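## Task

Take the yellow sponge off the low shelf and set it fully inside the tote that sits on the bench. The tote must keep its position and heading. The robot must not tip over or finish leaning. If the sponge stays in the tote only because the robot is still holding it, the goal is not met.

## Robot and tools

ROBOT. A Hello Robot Stretch 4 in a physics simulation: an omni-wheel base, a mast with a lift, one telescoping arm reaching forward, a three-joint wrist (yaw, pitch, roll) and a two-finger gripper. It stands about 1.6 m tall; the base rim lies within 0.23 m of the base origin. Loose objects may occasionally be nudged by outside forces.

FRAMES. Base frame: origin on the floor below the base centre, x ahead, y to the left, z up. hand_pose is reported in this frame for link pinch, a point between the open fingertips; with all wrist joints at 0 its axes line up with the base frame. The printed hand position may be slightly wrong. The odometry frame is the base frame as it was when the scene began.

execute_actions. Argument "actions": a list holding one action or nothing (an empty list just reports state and pictures). Argument "cameras": names from head_camera, head_left_camera, head_right_camera, wrist_camera, all; omitted, null or ["all"] gives every camera, [] gives none, and an unknown name rejects the call. An action may carry "base", "joints" or both, plus optional "pace" and "contact_limits"; alternatively it is {"end_of_arm": "enable_torque"} on its own, which re-powers any wrist or gripper motor that shut off, leaving it holding its present position. Motions in one action begin together but may finish at different moments; no action runs past 15 s.
- "base": exactly one relative move from where the base currently is. translate_m: metres straight ahead (negative backward), -2 to 2. strafe_m: metres sideways, positive left, -2 to 2. rotate_rad: radians turned in place, positive counter-clockwise seen from above, -3.2 to 3.2.
- "joints": absolute targets keyed by joint name. lift_m 0 to 1.2 (m, tolerance ±0.004). arm_m 0 to 0.55 (m extension, ±0.004). wrist_yaw_rad -1.134 to 4.276 (0 points ahead, positive turns left, 3.14 is folded back; beyond 3.4 the arm may obstruct, ±0.02). wrist_pitch_rad -1.117 to 4.259 (0 level, 1.57 pointing down, ±0.05). wrist_roll_rad -1.117 to 4.259 (0 keeps fingers at equal height, positive turns clockwise viewed from behind, ±0.02). gripper_m -0.038 to 0.141 (m gap between empty fingertips; negative means the tips press together, ±0.004). An out-of-range joint target gets clipped to the limit and reported; any other bad value or unknown key rejects the call with no motion.
- "pace": "slow", "default", "fast" or "max" (default when omitted). Base top speeds 0.1/0.3/0.4/0.6 m/s and turn rates 1/2/3/4 rad/s in that order; with the lift above 0.2 these shrink, down to 0.3 m/s and 1 rad/s at lift_m 1.2.
- "contact_limits": only {"arm_m": value}, 0 (gentlest) to 0.75 (firmest), default 0.5; how hard the arm may push before halting.
Joints or base left out of an action may still strain toward an earlier target without it showing in the status. Once a result reports a stop, the remaining execute_actions, wait and finished_scene calls in that same reply are skipped.

wait: "seconds" 0 to 10; commands nothing and returns the same report as an empty action list.
zoom_image: "camera" plus "region" [x0, y0, x1, y1] in pixels from the top-left, at most 504 by 504, of that camera's newest full image.
read_manual: returns only licence texts. finished_scene: "scene" number; ends the scene for good and tells whether the goal was reached, then gives the next task.

STARTING. To unfold the wrist, one action with lift_m 0.4 and wrist_yaw_rad 0 works.

READING RESULTS. lidar_m: 12 distances (m) from the base origin, 30-degree sectors starting straight ahead and going counter-clockwise (4th left, 7th behind, 10th right); "-" means nothing seen or closer than 0.25 m. It sees from about 0.15 m up, so table tops register; glass, thin legs and much behind the robot may be missed. wrist_depth_mm: 7x7 grid of median depths, 100 to 2000 mm, read from top-left; the robot's own parts appear. base_odometry counts wheel rotation, so slipping reads as travel; if turned_by_wheels and turned_by_imu disagree by over ~0.1 rad, something was hit or wheels slipped. base_tilt gives forward and right lean in degrees, with a fixed offset up to ~1.5. motor_effort: percent of maximum, positive toward higher joint values, peak in brackets; wheel positive means turning right. A resting effort flagged outside its range suggests pushing or carrying; a held load in a level gripper moves wrist_pitch_rad effort away from 0.
Statuses: "done"; "off_target" (stopped short, may keep pushing); "contact_stop_at_<key>" (hit something; that part goes slack, a slack lift may sag, slack wheels may roll); "limit_stop_at_<name>"; "time_out"; "torque_fault" (wrist/gripper motor overloaded and went limp until enable_torque). "limit_stop_at_tilt" means lean over 6 degrees: lift, arm and wheels go slack and ignore commands. "limit_stop_at_own_body" blocks self-collision, likely when pitch is below -0.2 and roll below -0.4 or above 4; moving away still works. on_its_own lists things not commanded; its "held at" is a target, not a position.

GRIPPING. Close to a gripper_m below the object's width; lower values squeeze harder and pull the object toward the wrist by up to a third of the shortfall. Neither reading nor "done" proves a grasp; a firm squeeze at a target of 0 or more shows in gripper_m effort. Fingertips pressed on a surface can jam; raise the lift.

AVOID. Driving or turning with over 1 kg held and arm_m above 0.2, especially fast; steady pushes or pulls with a raised gripper; shoving the gripper into things with base or arm moves (torque fault); bumping or dragging the tote; dropping, slamming or hard impacts. Release the item inside the tote and withdraw before ending the scene.

Each tool is called as name(argument=value, ...) on one line, values as JSON.

## Session

execute_actions(actions=[])

Scene clock: 0.00 s.
base_odometry: x=+0.000 y=+0.000 heading=+0.000 (m, m, rad; odometry frame)
turned_by_wheels: +0.000 (rad since the last result)
turned_by_imu: +0.000 (rad since the last result)
base_tilt: forward=+0.8 right=-0.6 (deg)
lidar_m: 0.74 0.74 0.90 1.67 2.48 1.64 1.42 1.43 1.71 1.55 1.56 1.88
base_status: not commanded
joint_positions: lift_m=+0.166 arm_m=-0.002 wrist_yaw_rad=+3.173 wrist_pitch_rad=-0.004 wrist_roll_rad=+0.012 gripper_m=+0.057
joint_status: not commanded
motor_effort: lift_m=+20 arm_m=+0 wrist_yaw_rad=+3 wrist_pitch_rad=-5 wrist_roll_rad=+0 gripper_m=-4 wheel_0=+0 wheel_1=+0 wheel_2=+0 (%)
hand_pose: x=-0.1226 y=+0.0783 z=+0.3452 quat_wxyz=(-0.016, +0.002, +0.006, +1.000) (m; base frame)
wrist_depth_mm: - 131 - - - - - / - 123 173 1576 - - - / - 132 186 1576 - - - / 132 135 1537 1618 - - - / 1366 1464 1537 1661 - - - / 1160 1182 193 1281 196 1281 1281 / 798 778 891 866 878 866 917
pictures: head_camera, head_left_camera, head_right_camera, wrist_camera
Images, in order (width x height): head_camera 420x560, head_left_camera 420x672, head_right_camera 420x672, wrist_camera 616x392.

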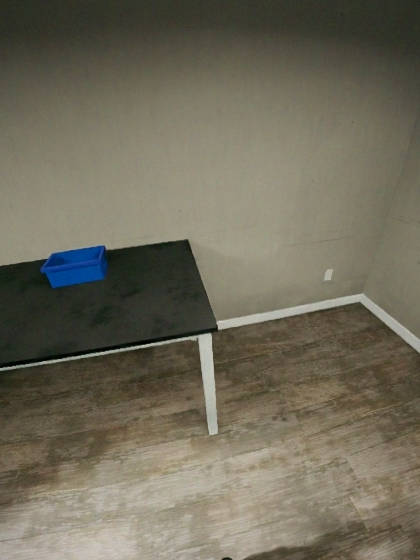

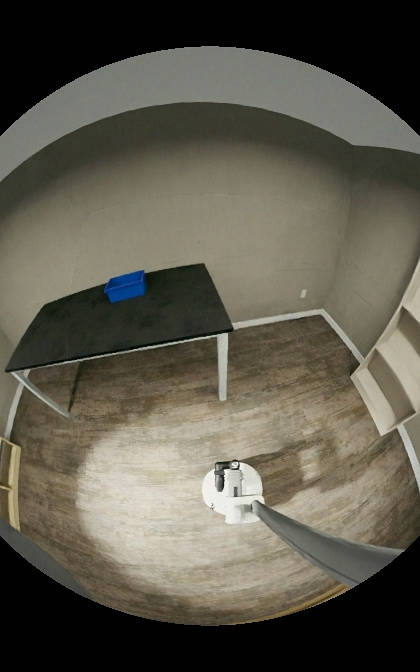

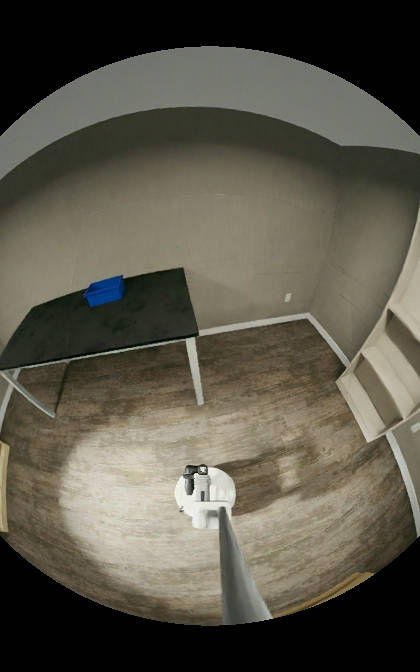

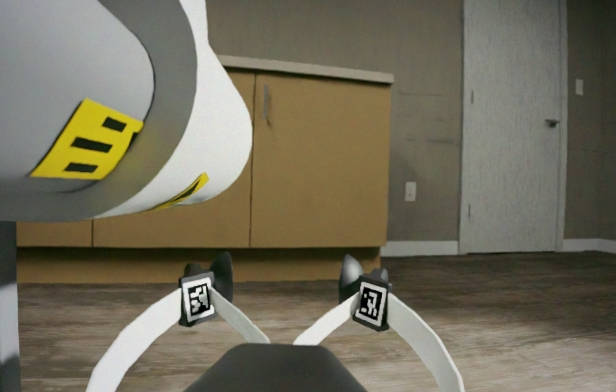

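zoom_image(camera="head_left_camera", region=[0, 400, 120, 560])

zoom_image(camera="head_right_camera", region=[300, 250, 420, 470])

zoom_image(camera="head_camera", region=[20, 220, 140, 310])

Region (0, 400, 120, 560) of head_left_camera's 420x672 image, scaled by 3.150, with more detail than that image has; it fills the left 378 columns of this view, and the rest is white.

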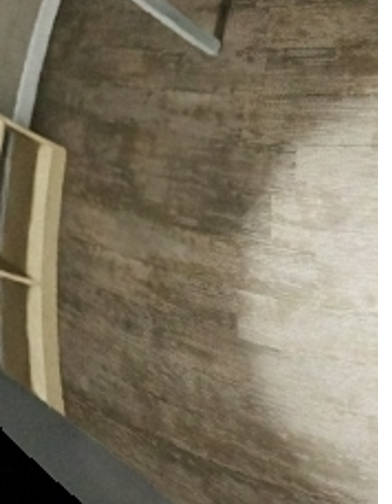

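Region (300, 250, 420, 470) of head_right_camera's 420x672 image, scaled by 2.291, with more detail than that image has; it fills the left 275 columns of this view, and the rest is white.

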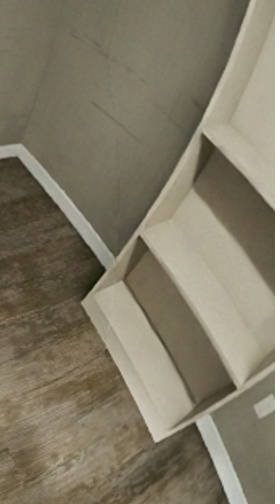

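Region (20, 220, 140, 310) of head_camera's 420x560 image, scaled by 4.200, with more detail than that image has; it fills the top 378 rows of this view, and the rest is white.

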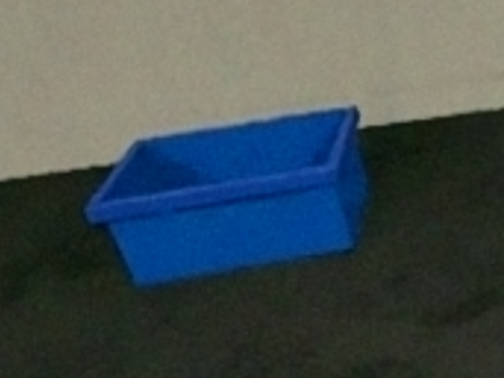

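execute_actions(actions=[{"base": {"rotate_rad": 1.85}, "joints": {"lift_m": 0.4, "wrist_yaw_rad": 0}, "pace": "fast"}])

Scene clock: 16.07 s.
base_odometry: x=+0.000 y=+0.000 heading=+1.849 (m, m, rad; odometry frame)
turned_by_wheels: +1.849 (rad since the last result)
turned_by_imu: +1.832 (rad since the last result)
base_tilt: forward=+0.7 right=-0.6 (deg)
lidar_m: 2.47 2.65 1.46 1.42 1.53 1.94 1.58 1.68 0.78 0.73 0.80 1.17
base_status: done
joint_positions: lift_m=+0.400 arm_m=-0.002 wrist_yaw_rad=+0.001 wrist_pitch_rad=-0.004 wrist_roll_rad=+0.012 gripper_m=+0.057
joint_status: all done
motor_effort: lift_m=+24(26) arm_m=+0(1) wrist_yaw_rad=+0(7) wrist_pitch_rad=-7(5) wrist_roll_rad=+0(0) gripper_m=-2(3) wheel_0=-5(18) wheel_1=-4(17) wheel_2=-1(14) (%)
hand_pose: x=+0.4571 y=-0.0873 z=+0.5792 quat_wxyz=(+1.000, +0.006, -0.002, +0.000) (m; base frame)
wrist_depth_mm: - - - - - - - / - - - - - - - / - - - - - - - / - - - - - - - / - - - - - - - / 1756 1863 192 1921 196 1863 - / 1255 1205 1336 1308 1336 1308 1366
pictures: head_camera, head_left_camera, head_right_camera, wrist_camera
Images, in order (width x height): head_camera 420x560, head_left_camera 420x672, head_right_camera 420x672, wrist_camera 616x392.

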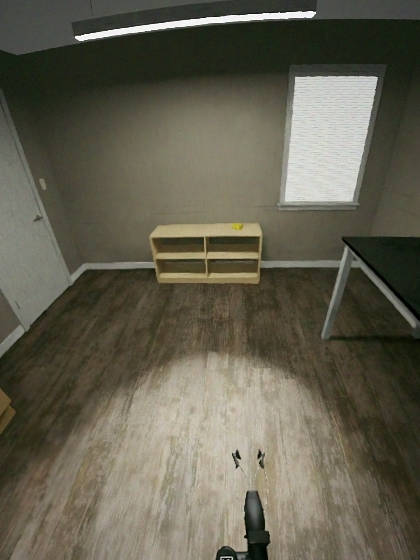

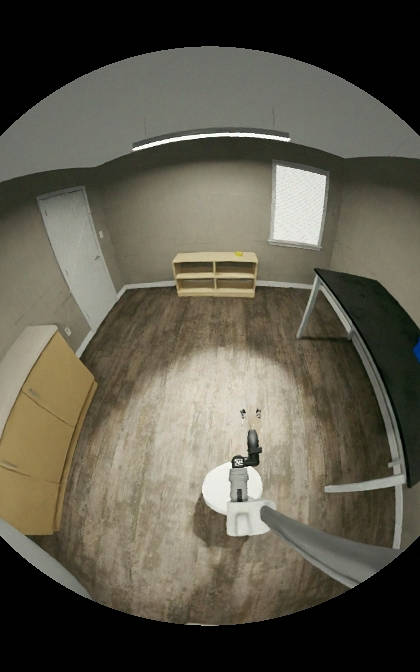

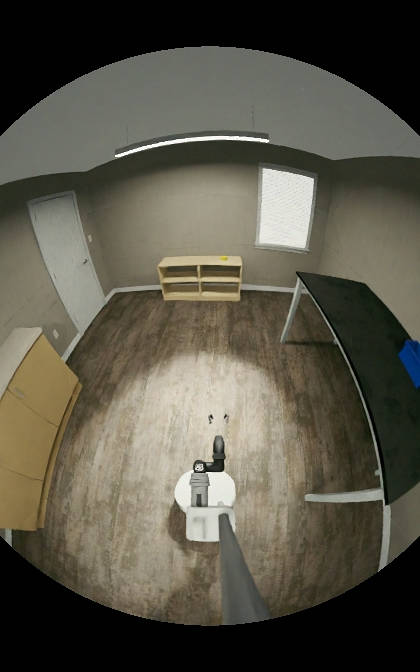

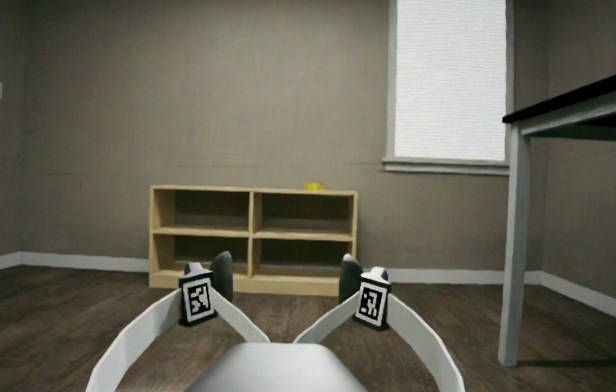

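zoom_image(camera="head_camera", region=[140, 210, 280, 300])

zoom_image(camera="wrist_camera", region=[270, 160, 370, 220])

Region (140, 210, 280, 300) of head_camera's 420x560 image, scaled by 3.600, with more detail than that image has; it fills the top 324 rows of this view, and the rest is white.

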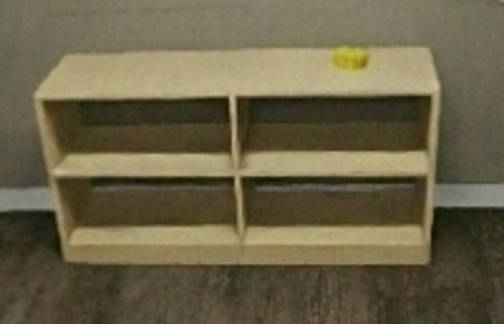

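Region (270, 160, 370, 220) of wrist_camera's 616x392 image, scaled by 5.040; it fills the top 302 rows of this view, and the rest is white.

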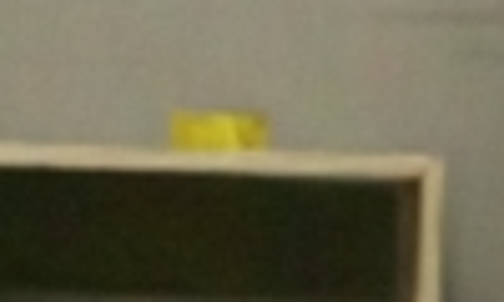

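execute_actions(actions=[{"base": {"translate_m": 1.95}, "joints": {"lift_m": 0.88, "arm_m": 0.2, "wrist_pitch_rad": 1.0, "gripper_m": 0.141}, "pace": "max"}])

Scene clock: 56.20 s.
base_odometry: x=-0.537 y=+1.874 heading=+1.850 (m, m, rad; odometry frame)
turned_by_wheels: +0.001 (rad since the last result)
turned_by_imu: -0.001 (rad since the last result)
base_tilt: forward=+0.7 right=-0.6 (deg)
lidar_m: 0.53 0.56 0.82 1.89 1.75 1.99 3.90 1.21 0.96 1.61 1.16 0.54
base_status: done
joint_positions: lift_m=+0.880 arm_m=+0.199 wrist_yaw_rad=+0.000 wrist_pitch_rad=+1.001 wrist_roll_rad=+0.012 gripper_m=+0.141
joint_status: all done
motor_effort: lift_m=+22(26) arm_m=+8(7) wrist_yaw_rad=+2(1) wrist_pitch_rad=-3(8) wrist_roll_rad=+0(0) gripper_m=-1(2) wheel_0=+6(13) wheel_1=+6(12) wheel_2=-1(17) (%)
hand_pose: x=+0.5251 y=-0.0874 z=+0.8151 quat_wxyz=(+0.877, +0.005, +0.480, -0.003) (m; base frame)
wrist_depth_mm: 554 554 544 539 530 517 504 / 569 569 574 580 580 585 580 / 512 517 525 530 539 549 574 / 462 469 480 488 473 488 508 / 433 433 445 445 452 459 459 / 413 196 415 415 404 415 427 / 891 854 654 151 634 621 535
pictures: head_camera, head_left_camera, head_right_camera, wrist_camera
Images, in order (width x height): head_camera 420x560, head_left_camera 420x672, head_right_camera 420x672, wrist_camera 616x392.

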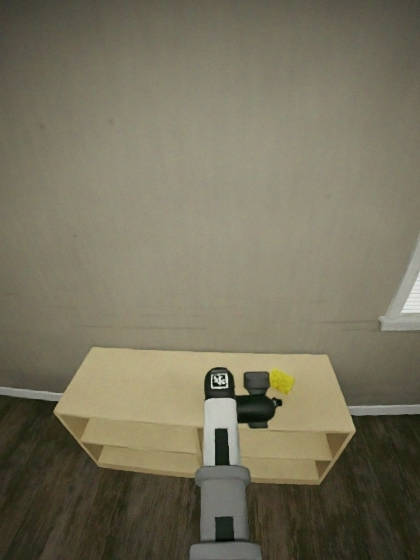

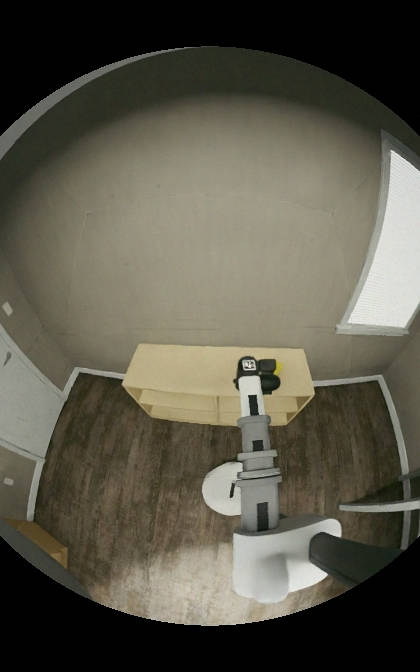

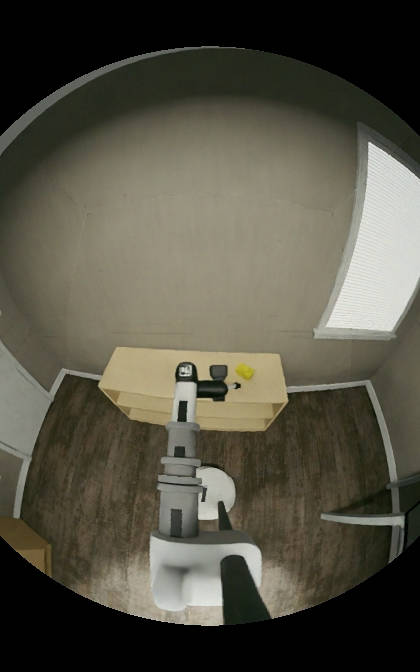

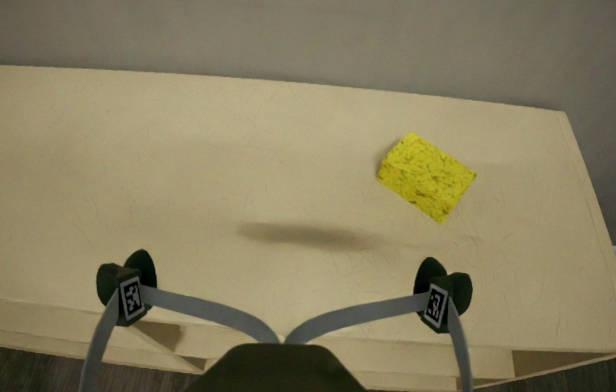

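zoom_image(camera="wrist_camera", region=[350, 110, 510, 250])

zoom_image(camera="head_camera", region=[190, 340, 360, 450])

Region (350, 110, 510, 250) of wrist_camera's 616x392 image, scaled by 3.150; it fills the top 441 rows of this view, and the rest is white.

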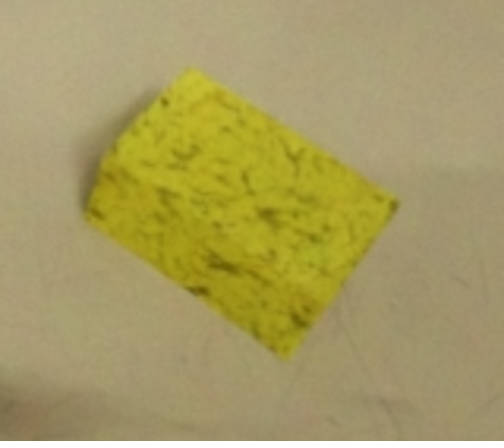

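Region (190, 340, 360, 450) of head_camera's 420x560 image, scaled by 2.965, with more detail than that image has; it fills the top 326 rows of this view, and the rest is white.

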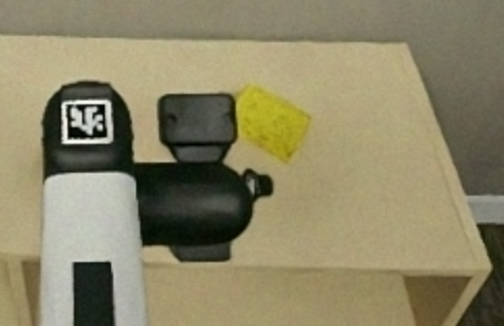

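execute_actions(actions=[{"base": {"strafe_m": -0.2}, "joints": {"lift_m": 0.83, "arm_m": 0.484, "wrist_yaw_rad": 0.86, "wrist_pitch_rad": 1.57, "gripper_m": 0.125}, "pace": "fast"}])

Scene clock: 153.90 s.
base_odometry: x=-0.345 y=+1.929 heading=+1.850 (m, m, rad; odometry frame)
turned_by_wheels: +0.000 (rad since the last result)
turned_by_imu: +0.000 (rad since the last result)
base_tilt: forward=+0.7 right=-0.6 (deg)
lidar_m: 0.51 0.56 0.83 2.09 1.91 2.31 3.90 0.94 0.76 1.60 1.17 0.53
base_status: done
joint_positions: lift_m=+0.830 arm_m=+0.483 wrist_yaw_rad=+0.860 wrist_pitch_rad=+1.570 wrist_roll_rad=+0.012 gripper_m=+0.125
joint_status: all done
motor_effort: lift_m=+16(20) arm_m=+8(8) wrist_yaw_rad=+3(10) wrist_pitch_rad=+1(3) wrist_roll_rad=+0(0) gripper_m=+5(4) wheel_0=+5(18) wheel_1=-7(17) wheel_2=+0(1) (%)
hand_pose: x=+0.7199 y=-0.0569 z=+0.7200 quat_wxyz=(+0.645, -0.291, +0.644, +0.291) (m; base frame)
wrist_depth_mm: 319 317 322 325 325 247 202 / 317 320 324 324 332 285 224 / 319 322 324 327 330 332 257 / 320 324 324 327 329 334 294 / 324 325 327 285 332 336 343 / 715 202 327 286 196 334 340 / 715 327 329 146 334 340 342
pictures: head_camera, head_left_camera, head_right_camera, wrist_camera
Images, in order (width x height): head_camera 420x560, head_left_camera 420x672, head_right_camera 420x672, wrist_camera 616x392.

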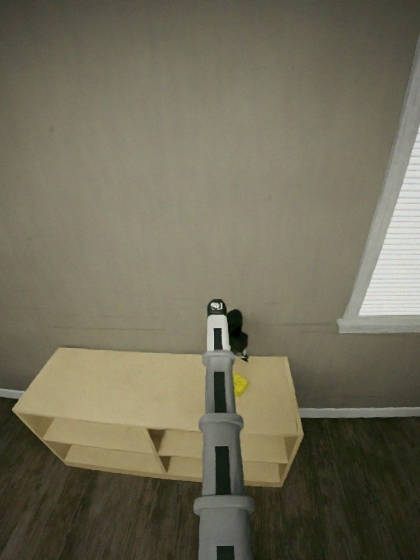

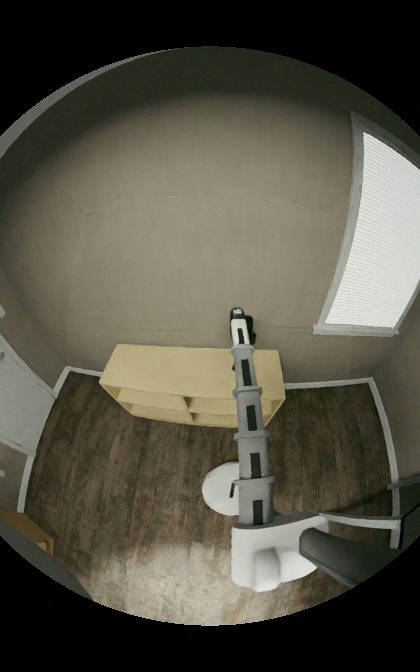

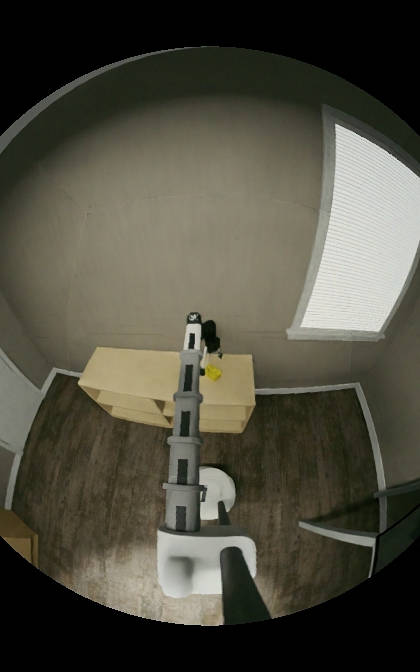

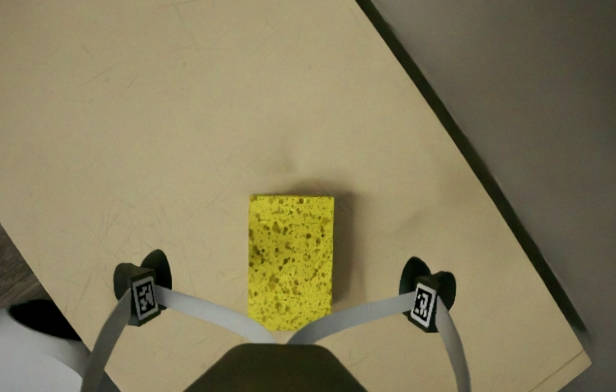

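execute_actions(actions=[{"joints": {"lift_m": 0.763, "gripper_m": 0.09}, "pace": "default"}], cameras=["wrist_camera", "head_right_camera"])

Scene clock: 172.97 s.
base_odometry: x=-0.345 y=+1.929 heading=+1.850 (m, m, rad; odometry frame)
turned_by_wheels: +0.000 (rad since the last result)
turned_by_imu: +0.000 (rad since the last result)
base_tilt: forward=+0.7 right=-0.6 (deg)
lidar_m: 0.52 0.57 0.81 2.09 1.91 2.31 3.91 0.95 0.75 1.58 1.17 0.52
base_status: not commanded
joint_positions: lift_m=+0.763 arm_m=+0.483 wrist_yaw_rad=+0.860 wrist_pitch_rad=+1.570 wrist_roll_rad=+0.012 gripper_m=+0.090
joint_status: all done
motor_effort: lift_m=+16(15) arm_m=+8(8) wrist_yaw_rad=+2(1) wrist_pitch_rad=+1(1) wrist_roll_rad=-1(0) gripper_m=-3(3) wheel_0=+5(5) wheel_1=-7(7) wheel_2=+0(0) (%)
hand_pose: x=+0.7199 y=-0.0569 z=+0.6531 quat_wxyz=(+0.645, -0.291, +0.644, +0.291) (m; base frame)
wrist_depth_mm: 252 254 256 259 259 246 202 / 255 256 257 259 262 265 224 / 255 256 258 260 263 264 258 / 255 257 259 260 262 265 287 / 257 258 259 218 265 267 268 / 258 259 217 219 196 267 268 / 258 260 262 149 265 268 271
pictures: head_right_camera, wrist_camera
Images, in order (width x height): head_right_camera 420x672, wrist_camera 616x392.

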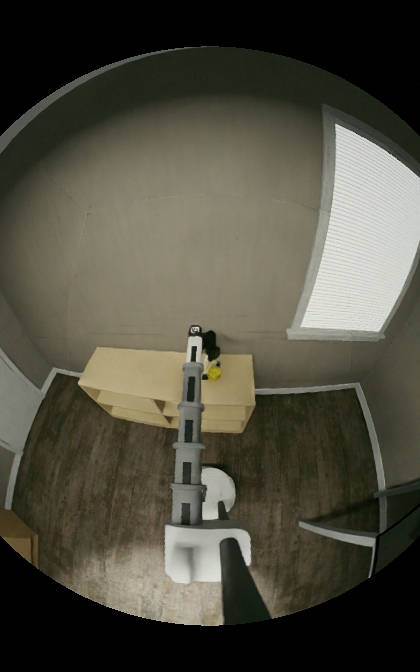

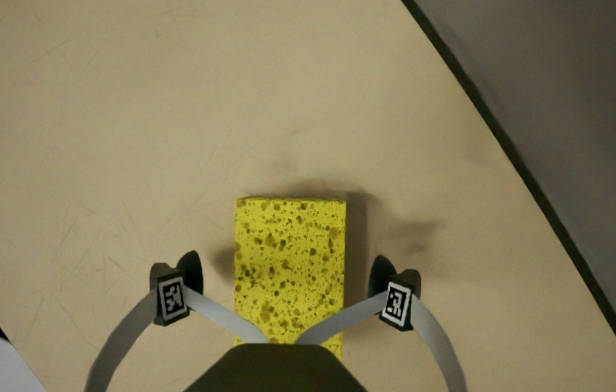

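execute_actions(actions=[{"joints": {"gripper_m": 0.025}, "pace": "fast"}], cameras=["wrist_camera", "head_right_camera"])

Scene clock: 179.40 s.
base_odometry: x=-0.345 y=+1.929 heading=+1.850 (m, m, rad; odometry frame)
turned_by_wheels: +0.000 (rad since the last result)
turned_by_imu: +0.000 (rad since the last result)
base_tilt: forward=+0.8 right=-0.6 (deg)
lidar_m: 0.51 0.56 0.85 2.11 1.91 2.32 3.93 0.95 0.76 1.62 1.16 0.53
base_status: not commanded
joint_positions: lift_m=+0.763 arm_m=+0.483 wrist_yaw_rad=+0.860 wrist_pitch_rad=+1.570 wrist_roll_rad=+0.012 gripper_m=+0.025
joint_status: all done
motor_effort: lift_m=+15(15) arm_m=+8(9) wrist_yaw_rad=+2(1) wrist_pitch_rad=+2(1) wrist_roll_rad=+0(0) gripper_m=-18(15) wheel_0=+5(5) wheel_1=-6(7) wheel_2=+0(0) (%)
hand_pose: x=+0.7199 y=-0.0569 z=+0.6531 quat_wxyz=(+0.645, -0.291, +0.644, +0.291) (m; base frame)
wrist_depth_mm: 251 254 256 258 260 246 201 / 253 256 258 258 260 264 224 / 254 255 257 259 264 264 257 / 256 259 257 263 264 266 287 / 257 258 209 209 265 267 268 / 257 257 208 208 185 268 268 / 258 262 262 209 267 267 272
pictures: head_right_camera, wrist_camera
Images, in order (width x height): head_right_camera 420x672, wrist_camera 616x392.

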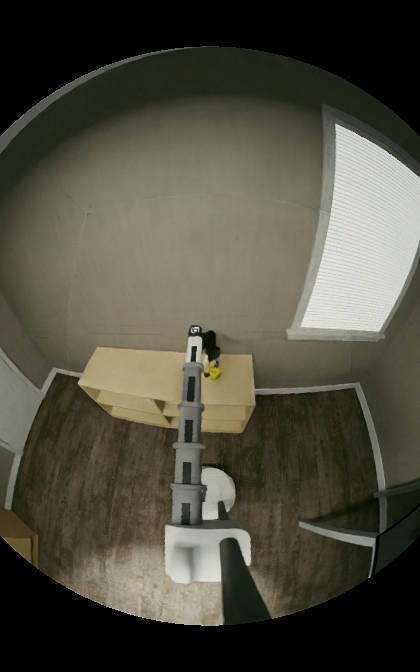

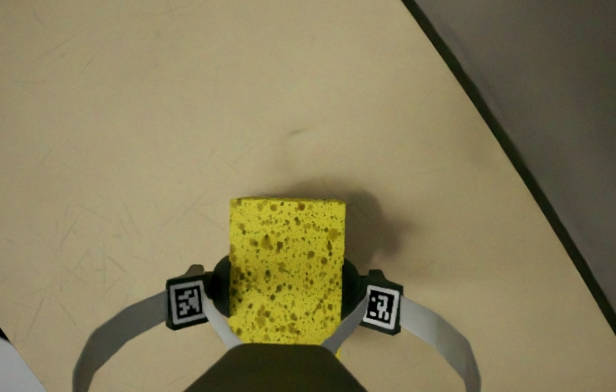

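execute_actions(actions=[{"base": {"translate_m": -1.37}, "joints": {"lift_m": 0.85, "arm_m": 0.15, "wrist_yaw_rad": 0.0}, "pace": "max"}])

Scene clock: 249.17 s.
base_odometry: x=+0.031 y=+0.612 heading=+1.849 (m, m, rad; odometry frame)
turned_by_wheels: -0.001 (rad since the last result)
turned_by_imu: +0.000 (rad since the last result)
base_tilt: forward=+0.7 right=-0.6 (deg)
lidar_m: 1.87 2.02 2.28 1.57 1.70 2.55 2.18 0.80 0.59 0.57 0.65 0.91
base_status: done
joint_positions: lift_m=+0.850 arm_m=+0.151 wrist_yaw_rad=+0.000 wrist_pitch_rad=+1.570 wrist_roll_rad=+0.012 gripper_m=+0.025
joint_status: all done
motor_effort: lift_m=+23(27) arm_m=-8(9) wrist_yaw_rad=+1(6) wrist_pitch_rad=+2(3) wrist_roll_rad=+0(0) gripper_m=-15(22) wheel_0=-7(12) wheel_1=-5(13) wheel_2=+0(15) (%)
hand_pose: x=+0.3225 y=-0.0874 z=+0.7395 quat_wxyz=(+0.707, +0.004, +0.707, -0.004) (m; base frame)
wrist_depth_mm: 931 917 931 946 960 976 960 / 904 917 931 946 946 946 976 / 904 917 960 946 960 960 960 / 917 931 931 931 960 960 960 / 931 931 210 208 991 960 976 / 931 750 208 208 185 976 991 / 931 842 741 208 976 976 976
pictures: head_camera, head_left_camera, head_right_camera, wrist_camera
Images, in order (width x height): head_camera 420x560, head_left_camera 420x672, head_right_camera 420x672, wrist_camera 616x392.

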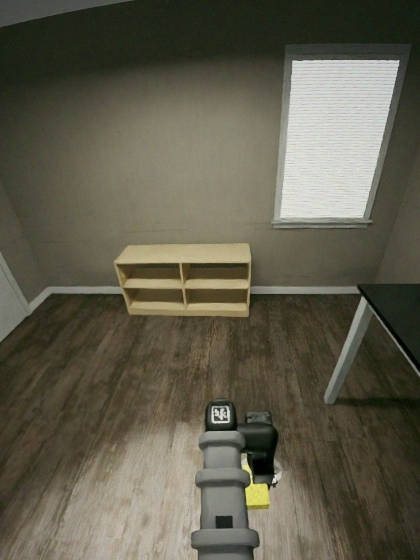

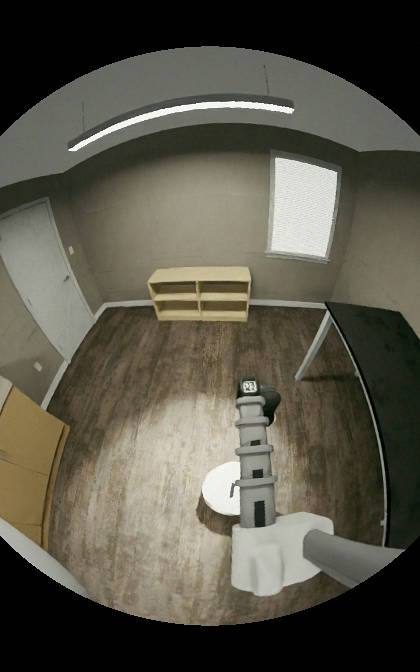

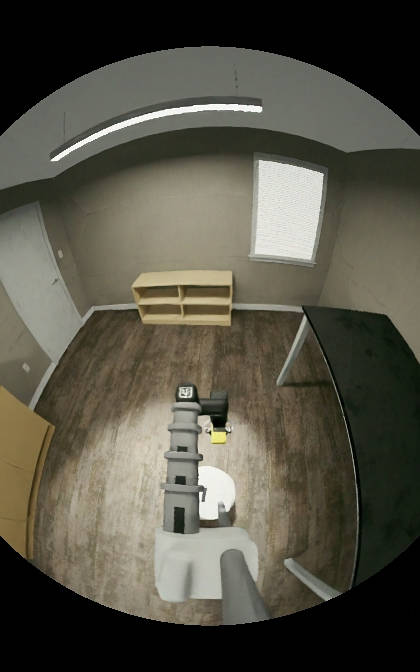

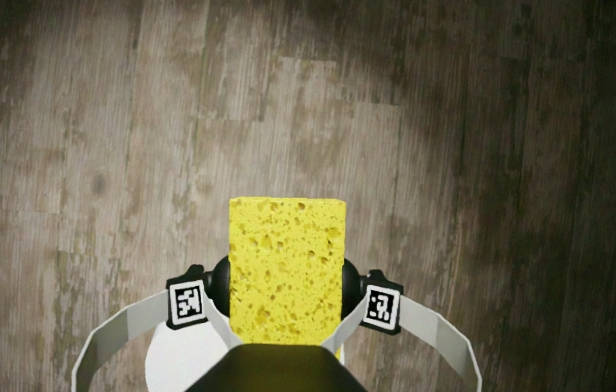

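execute_actions(actions=[{"base": {"rotate_rad": -1.635}, "joints": {"lift_m": 1.2, "arm_m": 0.05, "wrist_pitch_rad": 0.7}, "pace": "fast"}])

Scene clock: 265.43 s.
base_odometry: x=+0.031 y=+0.612 heading=+0.215 (m, m, rad; odometry frame)
turned_by_wheels: -1.634 (rad since the last result)
turned_by_imu: -1.619 (rad since the last result)
base_tilt: forward=+0.8 right=-0.6 (deg)
lidar_m: 0.59 0.60 0.87 1.87 1.99 2.31 1.58 1.68 2.56 2.14 0.84 0.63
base_status: done
joint_positions: lift_m=+1.200 arm_m=+0.051 wrist_yaw_rad=+0.000 wrist_pitch_rad=+0.702 wrist_roll_rad=+0.012 gripper_m=+0.025
joint_status: all done
motor_effort: lift_m=+24(26) arm_m=-8(9) wrist_yaw_rad=+1(0) wrist_pitch_rad=-5(12) wrist_roll_rad=+0(1) gripper_m=-18(18) wheel_0=+6(11) wheel_1=+7(13) wheel_2=+3(11) (%)
hand_pose: x=+0.4427 y=-0.0874 z=+1.1916 quat_wxyz=(+0.939, +0.005, +0.344, -0.002) (m; base frame)
wrist_depth_mm: 1138 1160 1138 1042 1182 1182 1182 / 976 991 917 866 991 1060 1336 / 788 788 798 809 820 854 904 / 654 668 676 683 699 715 707 / 564 574 210 209 591 603 609 / 1366 512 208 208 185 554 564 / 1281 1336 1336 209 1397 1366 820
pictures: head_camera, head_left_camera, head_right_camera, wrist_camera
Images, in order (width x height): head_camera 420x560, head_left_camera 420x672, head_right_camera 420x672, wrist_camera 616x392.

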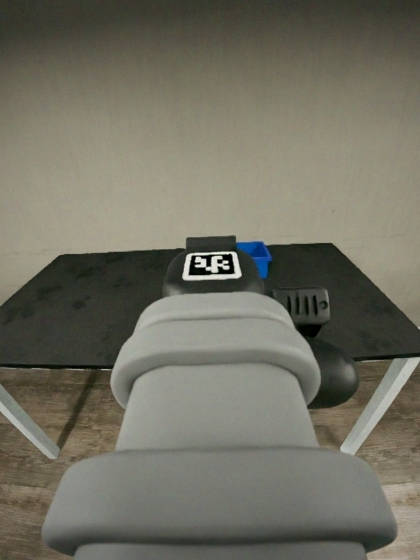

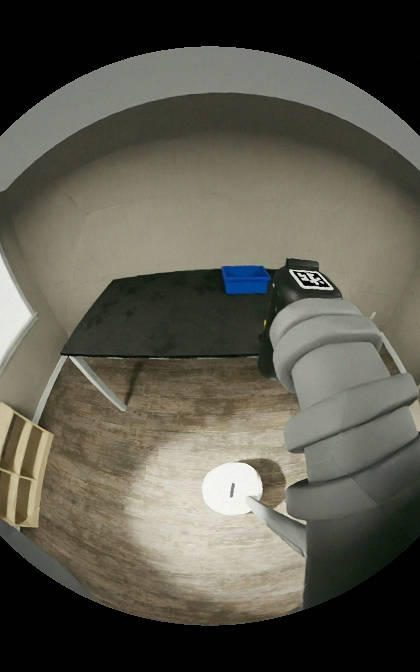

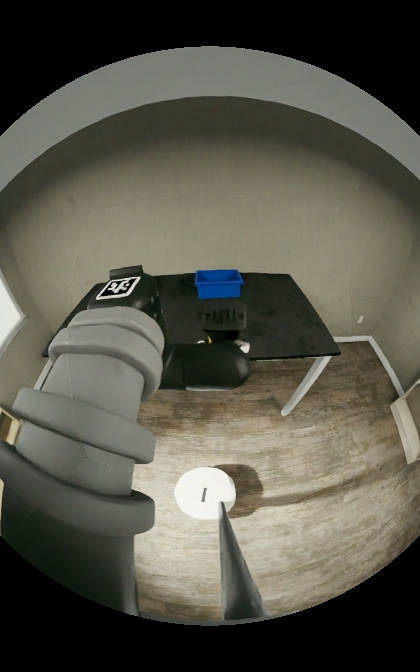

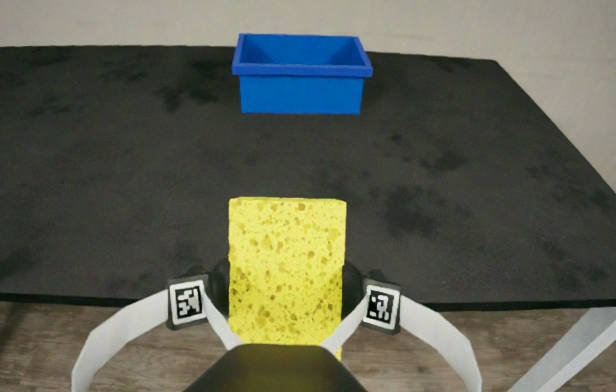

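zoom_image(camera="wrist_camera", region=[210, 20, 390, 130])

Region (210, 20, 390, 130) of wrist_camera's 616x392 image, scaled by 2.800.

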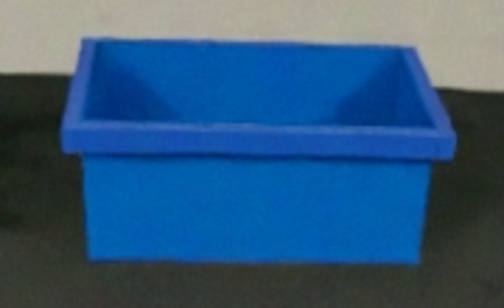

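execute_actions(actions=[{"base": {"translate_m": 0.475}, "joints": {"arm_m": 0.35, "wrist_pitch_rad": 0.9}, "pace": "fast"}])

Scene clock: 313.30 s.
base_odometry: x=+0.495 y=+0.714 heading=+0.216 (m, m, rad; odometry frame)
turned_by_wheels: +0.001 (rad since the last result)
turned_by_imu: +0.000 (rad since the last result)
base_tilt: forward=+0.8 right=-0.6 (deg)
lidar_m: 0.25 0.25 0.25 0.51 1.98 2.82 2.07 2.18 2.25 0.49 0.25 0.25
base_status: done
joint_positions: lift_m=+1.200 arm_m=+0.349 wrist_yaw_rad=+0.000 wrist_pitch_rad=+0.901 wrist_roll_rad=+0.012 gripper_m=+0.025
joint_status: all done
motor_effort: lift_m=+24(24) arm_m=+8(11) wrist_yaw_rad=+2(2) wrist_pitch_rad=-4(3) wrist_roll_rad=+0(0) gripper_m=-18(19) wheel_0=+6(13) wheel_1=+8(12) wheel_2=-3(13) (%)
hand_pose: x=+0.6985 y=-0.0874 z=+1.1517 quat_wxyz=(+0.900, +0.005, +0.436, -0.003) (m; base frame)
wrist_depth_mm: 469 477 480 480 477 480 473 / 530 535 544 544 544 539 539 / 585 585 591 597 615 609 609 / 525 525 539 544 554 569 569 / 473 469 211 208 413 500 512 / 433 315 208 208 185 445 462 / 397 310 399 210 415 317 427
pictures: head_camera, head_left_camera, head_right_camera, wrist_camera
Images, in order (width x height): head_camera 420x560, head_left_camera 420x672, head_right_camera 420x672, wrist_camera 616x392.

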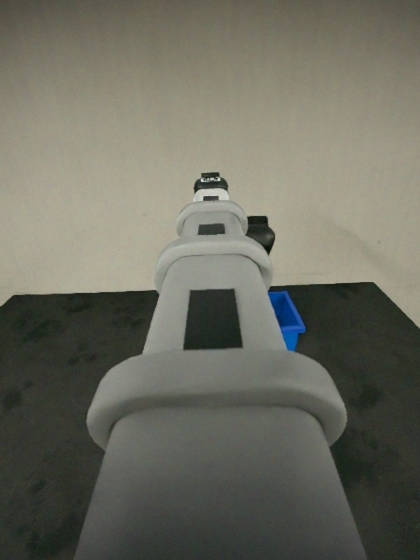

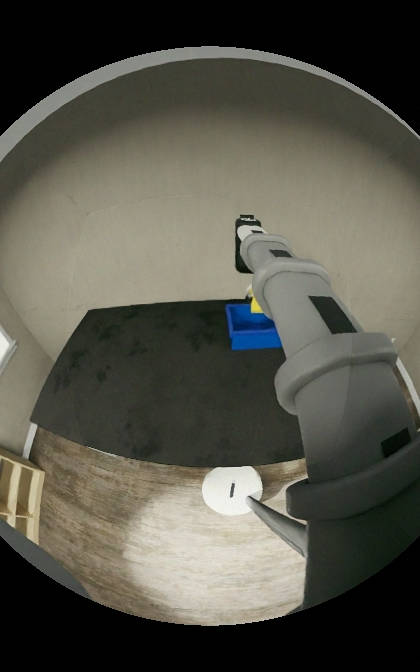

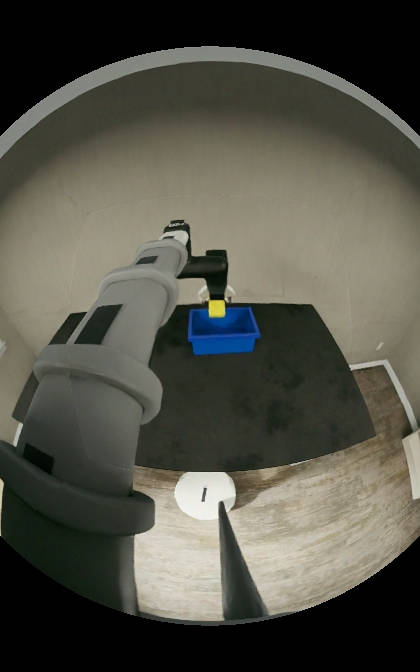

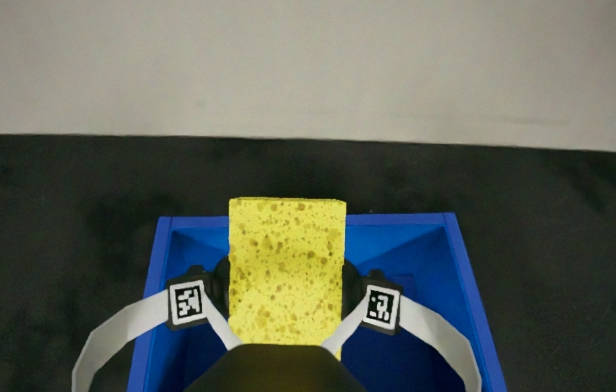

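execute_actions(actions=[{"base": {"strafe_m": -0.02}, "joints": {"arm_m": 0.545, "wrist_pitch_rad": 1.57, "wrist_yaw_rad": 0.05}, "pace": "fast"}], cameras=["wrist_camera", "head_right_camera"])

Scene clock: 329.27 s.
base_odometry: x=+0.499 y=+0.695 heading=+0.216 (m, m, rad; odometry frame)
turned_by_wheels: +0.000 (rad since the last result)
turned_by_imu: +0.000 (rad since the last result)
base_tilt: forward=+0.7 right=-0.6 (deg)
lidar_m: 0.25 0.25 0.25 0.53 2.01 2.81 2.08 2.17 2.25 0.52 0.25 0.25
base_status: done
joint_positions: lift_m=+1.200 arm_m=+0.544 wrist_yaw_rad=+0.050 wrist_pitch_rad=+1.570 wrist_roll_rad=+0.012 gripper_m=+0.025
joint_status: all done
motor_effort: lift_m=+24(24) arm_m=+8(9) wrist_yaw_rad=+2(7) wrist_pitch_rad=+0(6) wrist_roll_rad=+0(0) gripper_m=-19(19) wheel_0=+6(15) wheel_1=-6(13) wheel_2=+0(2) (%)
hand_pose: x=+0.7191 y=-0.0873 z=+1.0894 quat_wxyz=(+0.707, -0.014, +0.707, +0.014) (m; base frame)
wrist_depth_mm: 377 382 384 387 392 394 394 / 382 384 389 389 394 399 399 / 384 274 355 340 310 357 402 / 387 301 389 387 392 327 407 / 384 301 211 208 394 324 404 / 387 272 208 210 184 317 407 / 387 278 289 209 297 285 410
pictures: head_right_camera, wrist_camera
Images, in order (width x height): head_right_camera 420x672, wrist_camera 616x392.

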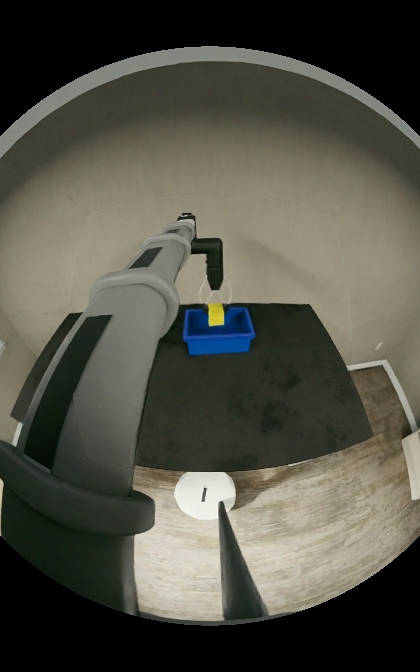

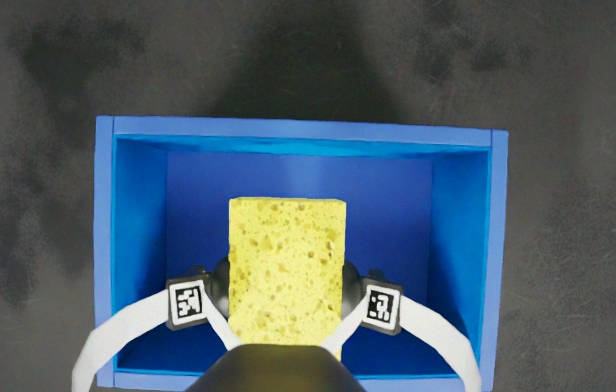

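execute_actions(actions=[{"joints": {"lift_m": 1.073}, "pace": "fast"}], cameras=["wrist_camera", "head_right_camera"])

Scene clock: 346.47 s.
base_odometry: x=+0.499 y=+0.695 heading=+0.216 (m, m, rad; odometry frame)
turned_by_wheels: +0.000 (rad since the last result)
turned_by_imu: +0.000 (rad since the last result)
base_tilt: forward=+0.8 right=-0.6 (deg)
lidar_m: 0.25 0.25 0.25 0.52 1.98 2.80 2.07 2.16 2.24 0.51 0.25 0.25
base_status: not commanded
joint_positions: lift_m=+1.073 arm_m=+0.544 wrist_yaw_rad=+0.050 wrist_pitch_rad=+1.570 wrist_roll_rad=+0.012 gripper_m=+0.025
joint_status: all done
motor_effort: lift_m=+16(21) arm_m=+8(8) wrist_yaw_rad=+2(2) wrist_pitch_rad=+0(3) wrist_roll_rad=+0(0) gripper_m=-20(16) wheel_0=+6(6) wheel_1=-6(6) wheel_2=+0(0) (%)
hand_pose: x=+0.7191 y=-0.0873 z=+0.9631 quat_wxyz=(+0.707, -0.014, +0.707, +0.014) (m; base frame)
wrist_depth_mm: 256 260 260 265 267 268 272 / 144 145 146 147 148 150 211 / 187 254 262 256 237 221 200 / 198 258 262 264 267 267 208 / 200 262 210 208 268 268 206 / 200 240 208 208 185 271 204 / 187 264 265 209 271 240 202
pictures: head_right_camera, wrist_camera
Images, in order (width x height): head_right_camera 420x672, wrist_camera 616x392.

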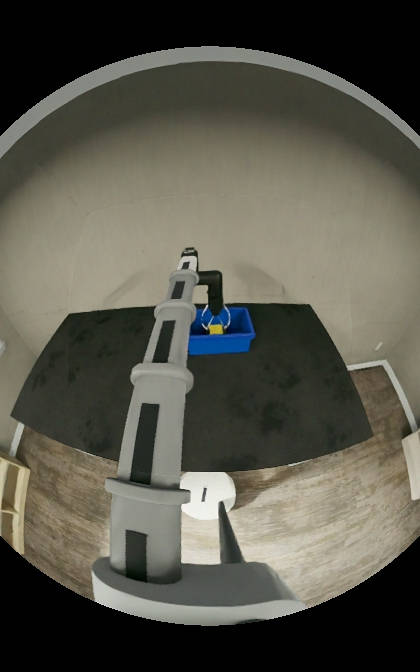

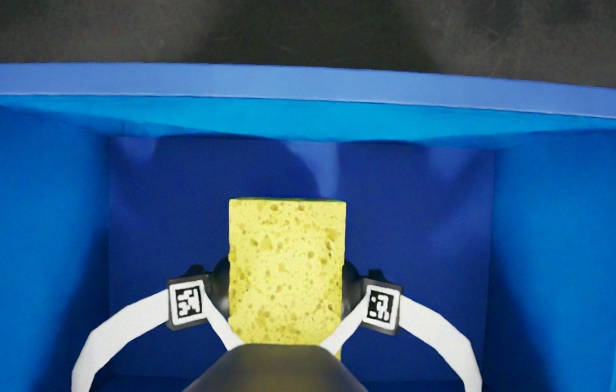

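execute_actions(actions=[{"joints": {"lift_m": 1.07, "gripper_m": 0.085}, "pace": "fast"}], cameras=["wrist_camera", "head_right_camera"])

Scene clock: 352.03 s.
base_odometry: x=+0.499 y=+0.695 heading=+0.216 (m, m, rad; odometry frame)
turned_by_wheels: +0.000 (rad since the last result)
turned_by_imu: +0.000 (rad since the last result)
base_tilt: forward=+0.8 right=-0.7 (deg)
lidar_m: 0.25 0.25 0.25 0.49 1.99 2.83 2.08 2.15 2.24 0.52 0.25 0.25
base_status: not commanded
joint_positions: lift_m=+1.070 arm_m=+0.544 wrist_yaw_rad=+0.050 wrist_pitch_rad=+1.570 wrist_roll_rad=+0.012 gripper_m=+0.085
joint_status: all done
motor_effort: lift_m=+16(16) arm_m=+8(8) wrist_yaw_rad=+1(1) wrist_pitch_rad=+1(4) wrist_roll_rad=+0(0) gripper_m=-3(20) wheel_0=+5(6) wheel_1=-5(6) wheel_2=+0(0) (%)
hand_pose: x=+0.7191 y=-0.0873 z=+0.9600 quat_wxyz=(+0.707, -0.014, +0.707, +0.014) (m; base frame)
wrist_depth_mm: 255 256 259 262 264 266 266 / 141 141 143 144 145 146 207 / 187 253 258 255 238 221 198 / 199 256 259 263 263 266 209 / 199 258 219 218 264 266 206 / 200 241 215 219 192 268 204 / 198 260 263 148 268 245 203
pictures: head_right_camera, wrist_camera
Images, in order (width x height): head_right_camera 420x672, wrist_camera 616x392.

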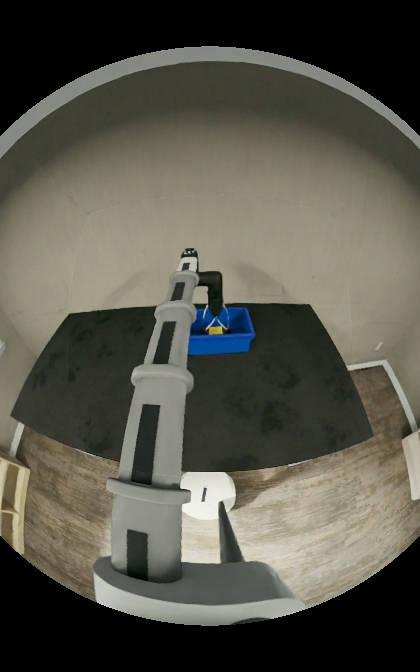

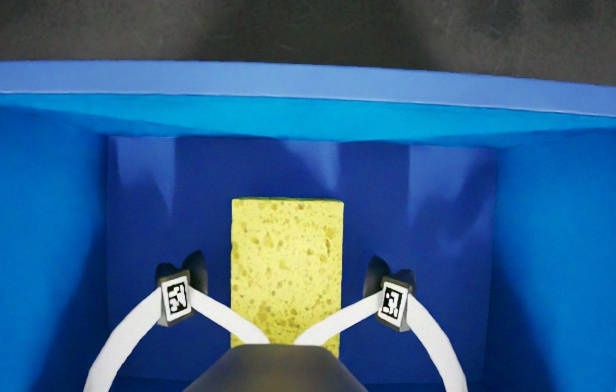

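execute_actions(actions=[{"joints": {"lift_m": 1.2}, "pace": "max"}], cameras=["wrist_camera", "head_right_camera"])

Scene clock: 356.87 s.
base_odometry: x=+0.499 y=+0.695 heading=+0.216 (m, m, rad; odometry frame)
turned_by_wheels: +0.000 (rad since the last result)
turned_by_imu: +0.000 (rad since the last result)
base_tilt: forward=+0.8 right=-0.6 (deg)
lidar_m: 0.25 0.25 0.25 0.53 1.98 2.80 2.08 2.17 2.23 0.50 0.25 0.25
base_status: not commanded
joint_positions: lift_m=+1.200 arm_m=+0.544 wrist_yaw_rad=+0.050 wrist_pitch_rad=+1.570 wrist_roll_rad=+0.012 gripper_m=+0.085
joint_status: all done
motor_effort: lift_m=+23(27) arm_m=+8(8) wrist_yaw_rad=+2(2) wrist_pitch_rad=+2(0) wrist_roll_rad=+0(0) gripper_m=-2(0) wheel_0=+6(6) wheel_1=-6(6) wheel_2=+0(0) (%)
hand_pose: x=+0.7191 y=-0.0873 z=+1.0895 quat_wxyz=(+0.707, -0.014, +0.707, +0.014) (m; base frame)
wrist_depth_mm: 379 384 387 387 392 392 399 / 382 384 387 392 394 397 399 / 382 277 357 340 312 330 402 / 384 324 387 384 389 329 404 / 382 301 389 345 394 324 404 / 389 271 345 366 192 319 404 / 389 277 289 149 298 291 407
pictures: head_right_camera, wrist_camera
Images, in order (width x height): head_right_camera 420x672, wrist_camera 616x392.

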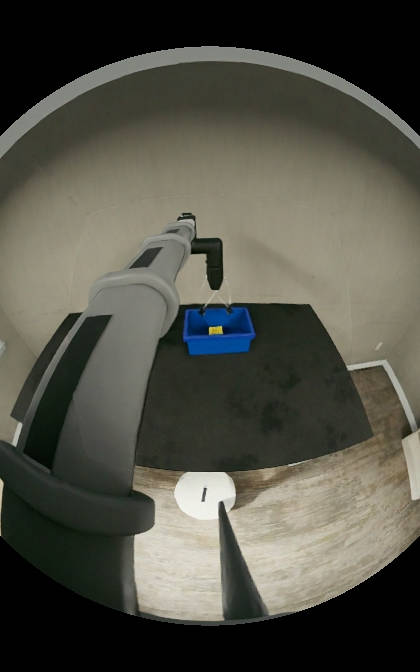

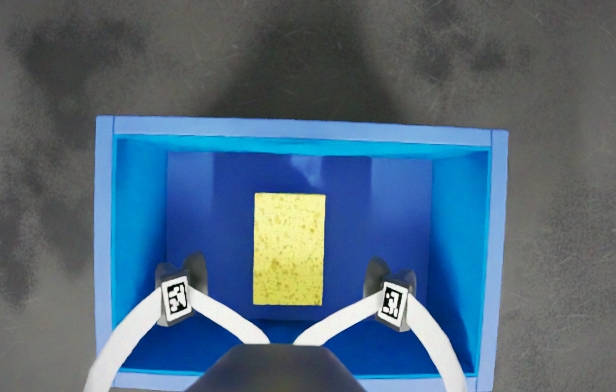

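The sponge is lying flat on the tote's floor, the tote hasn't moved, and the gripper is clear.

finished_scene(scene=1)

The scene is finished: the task was done.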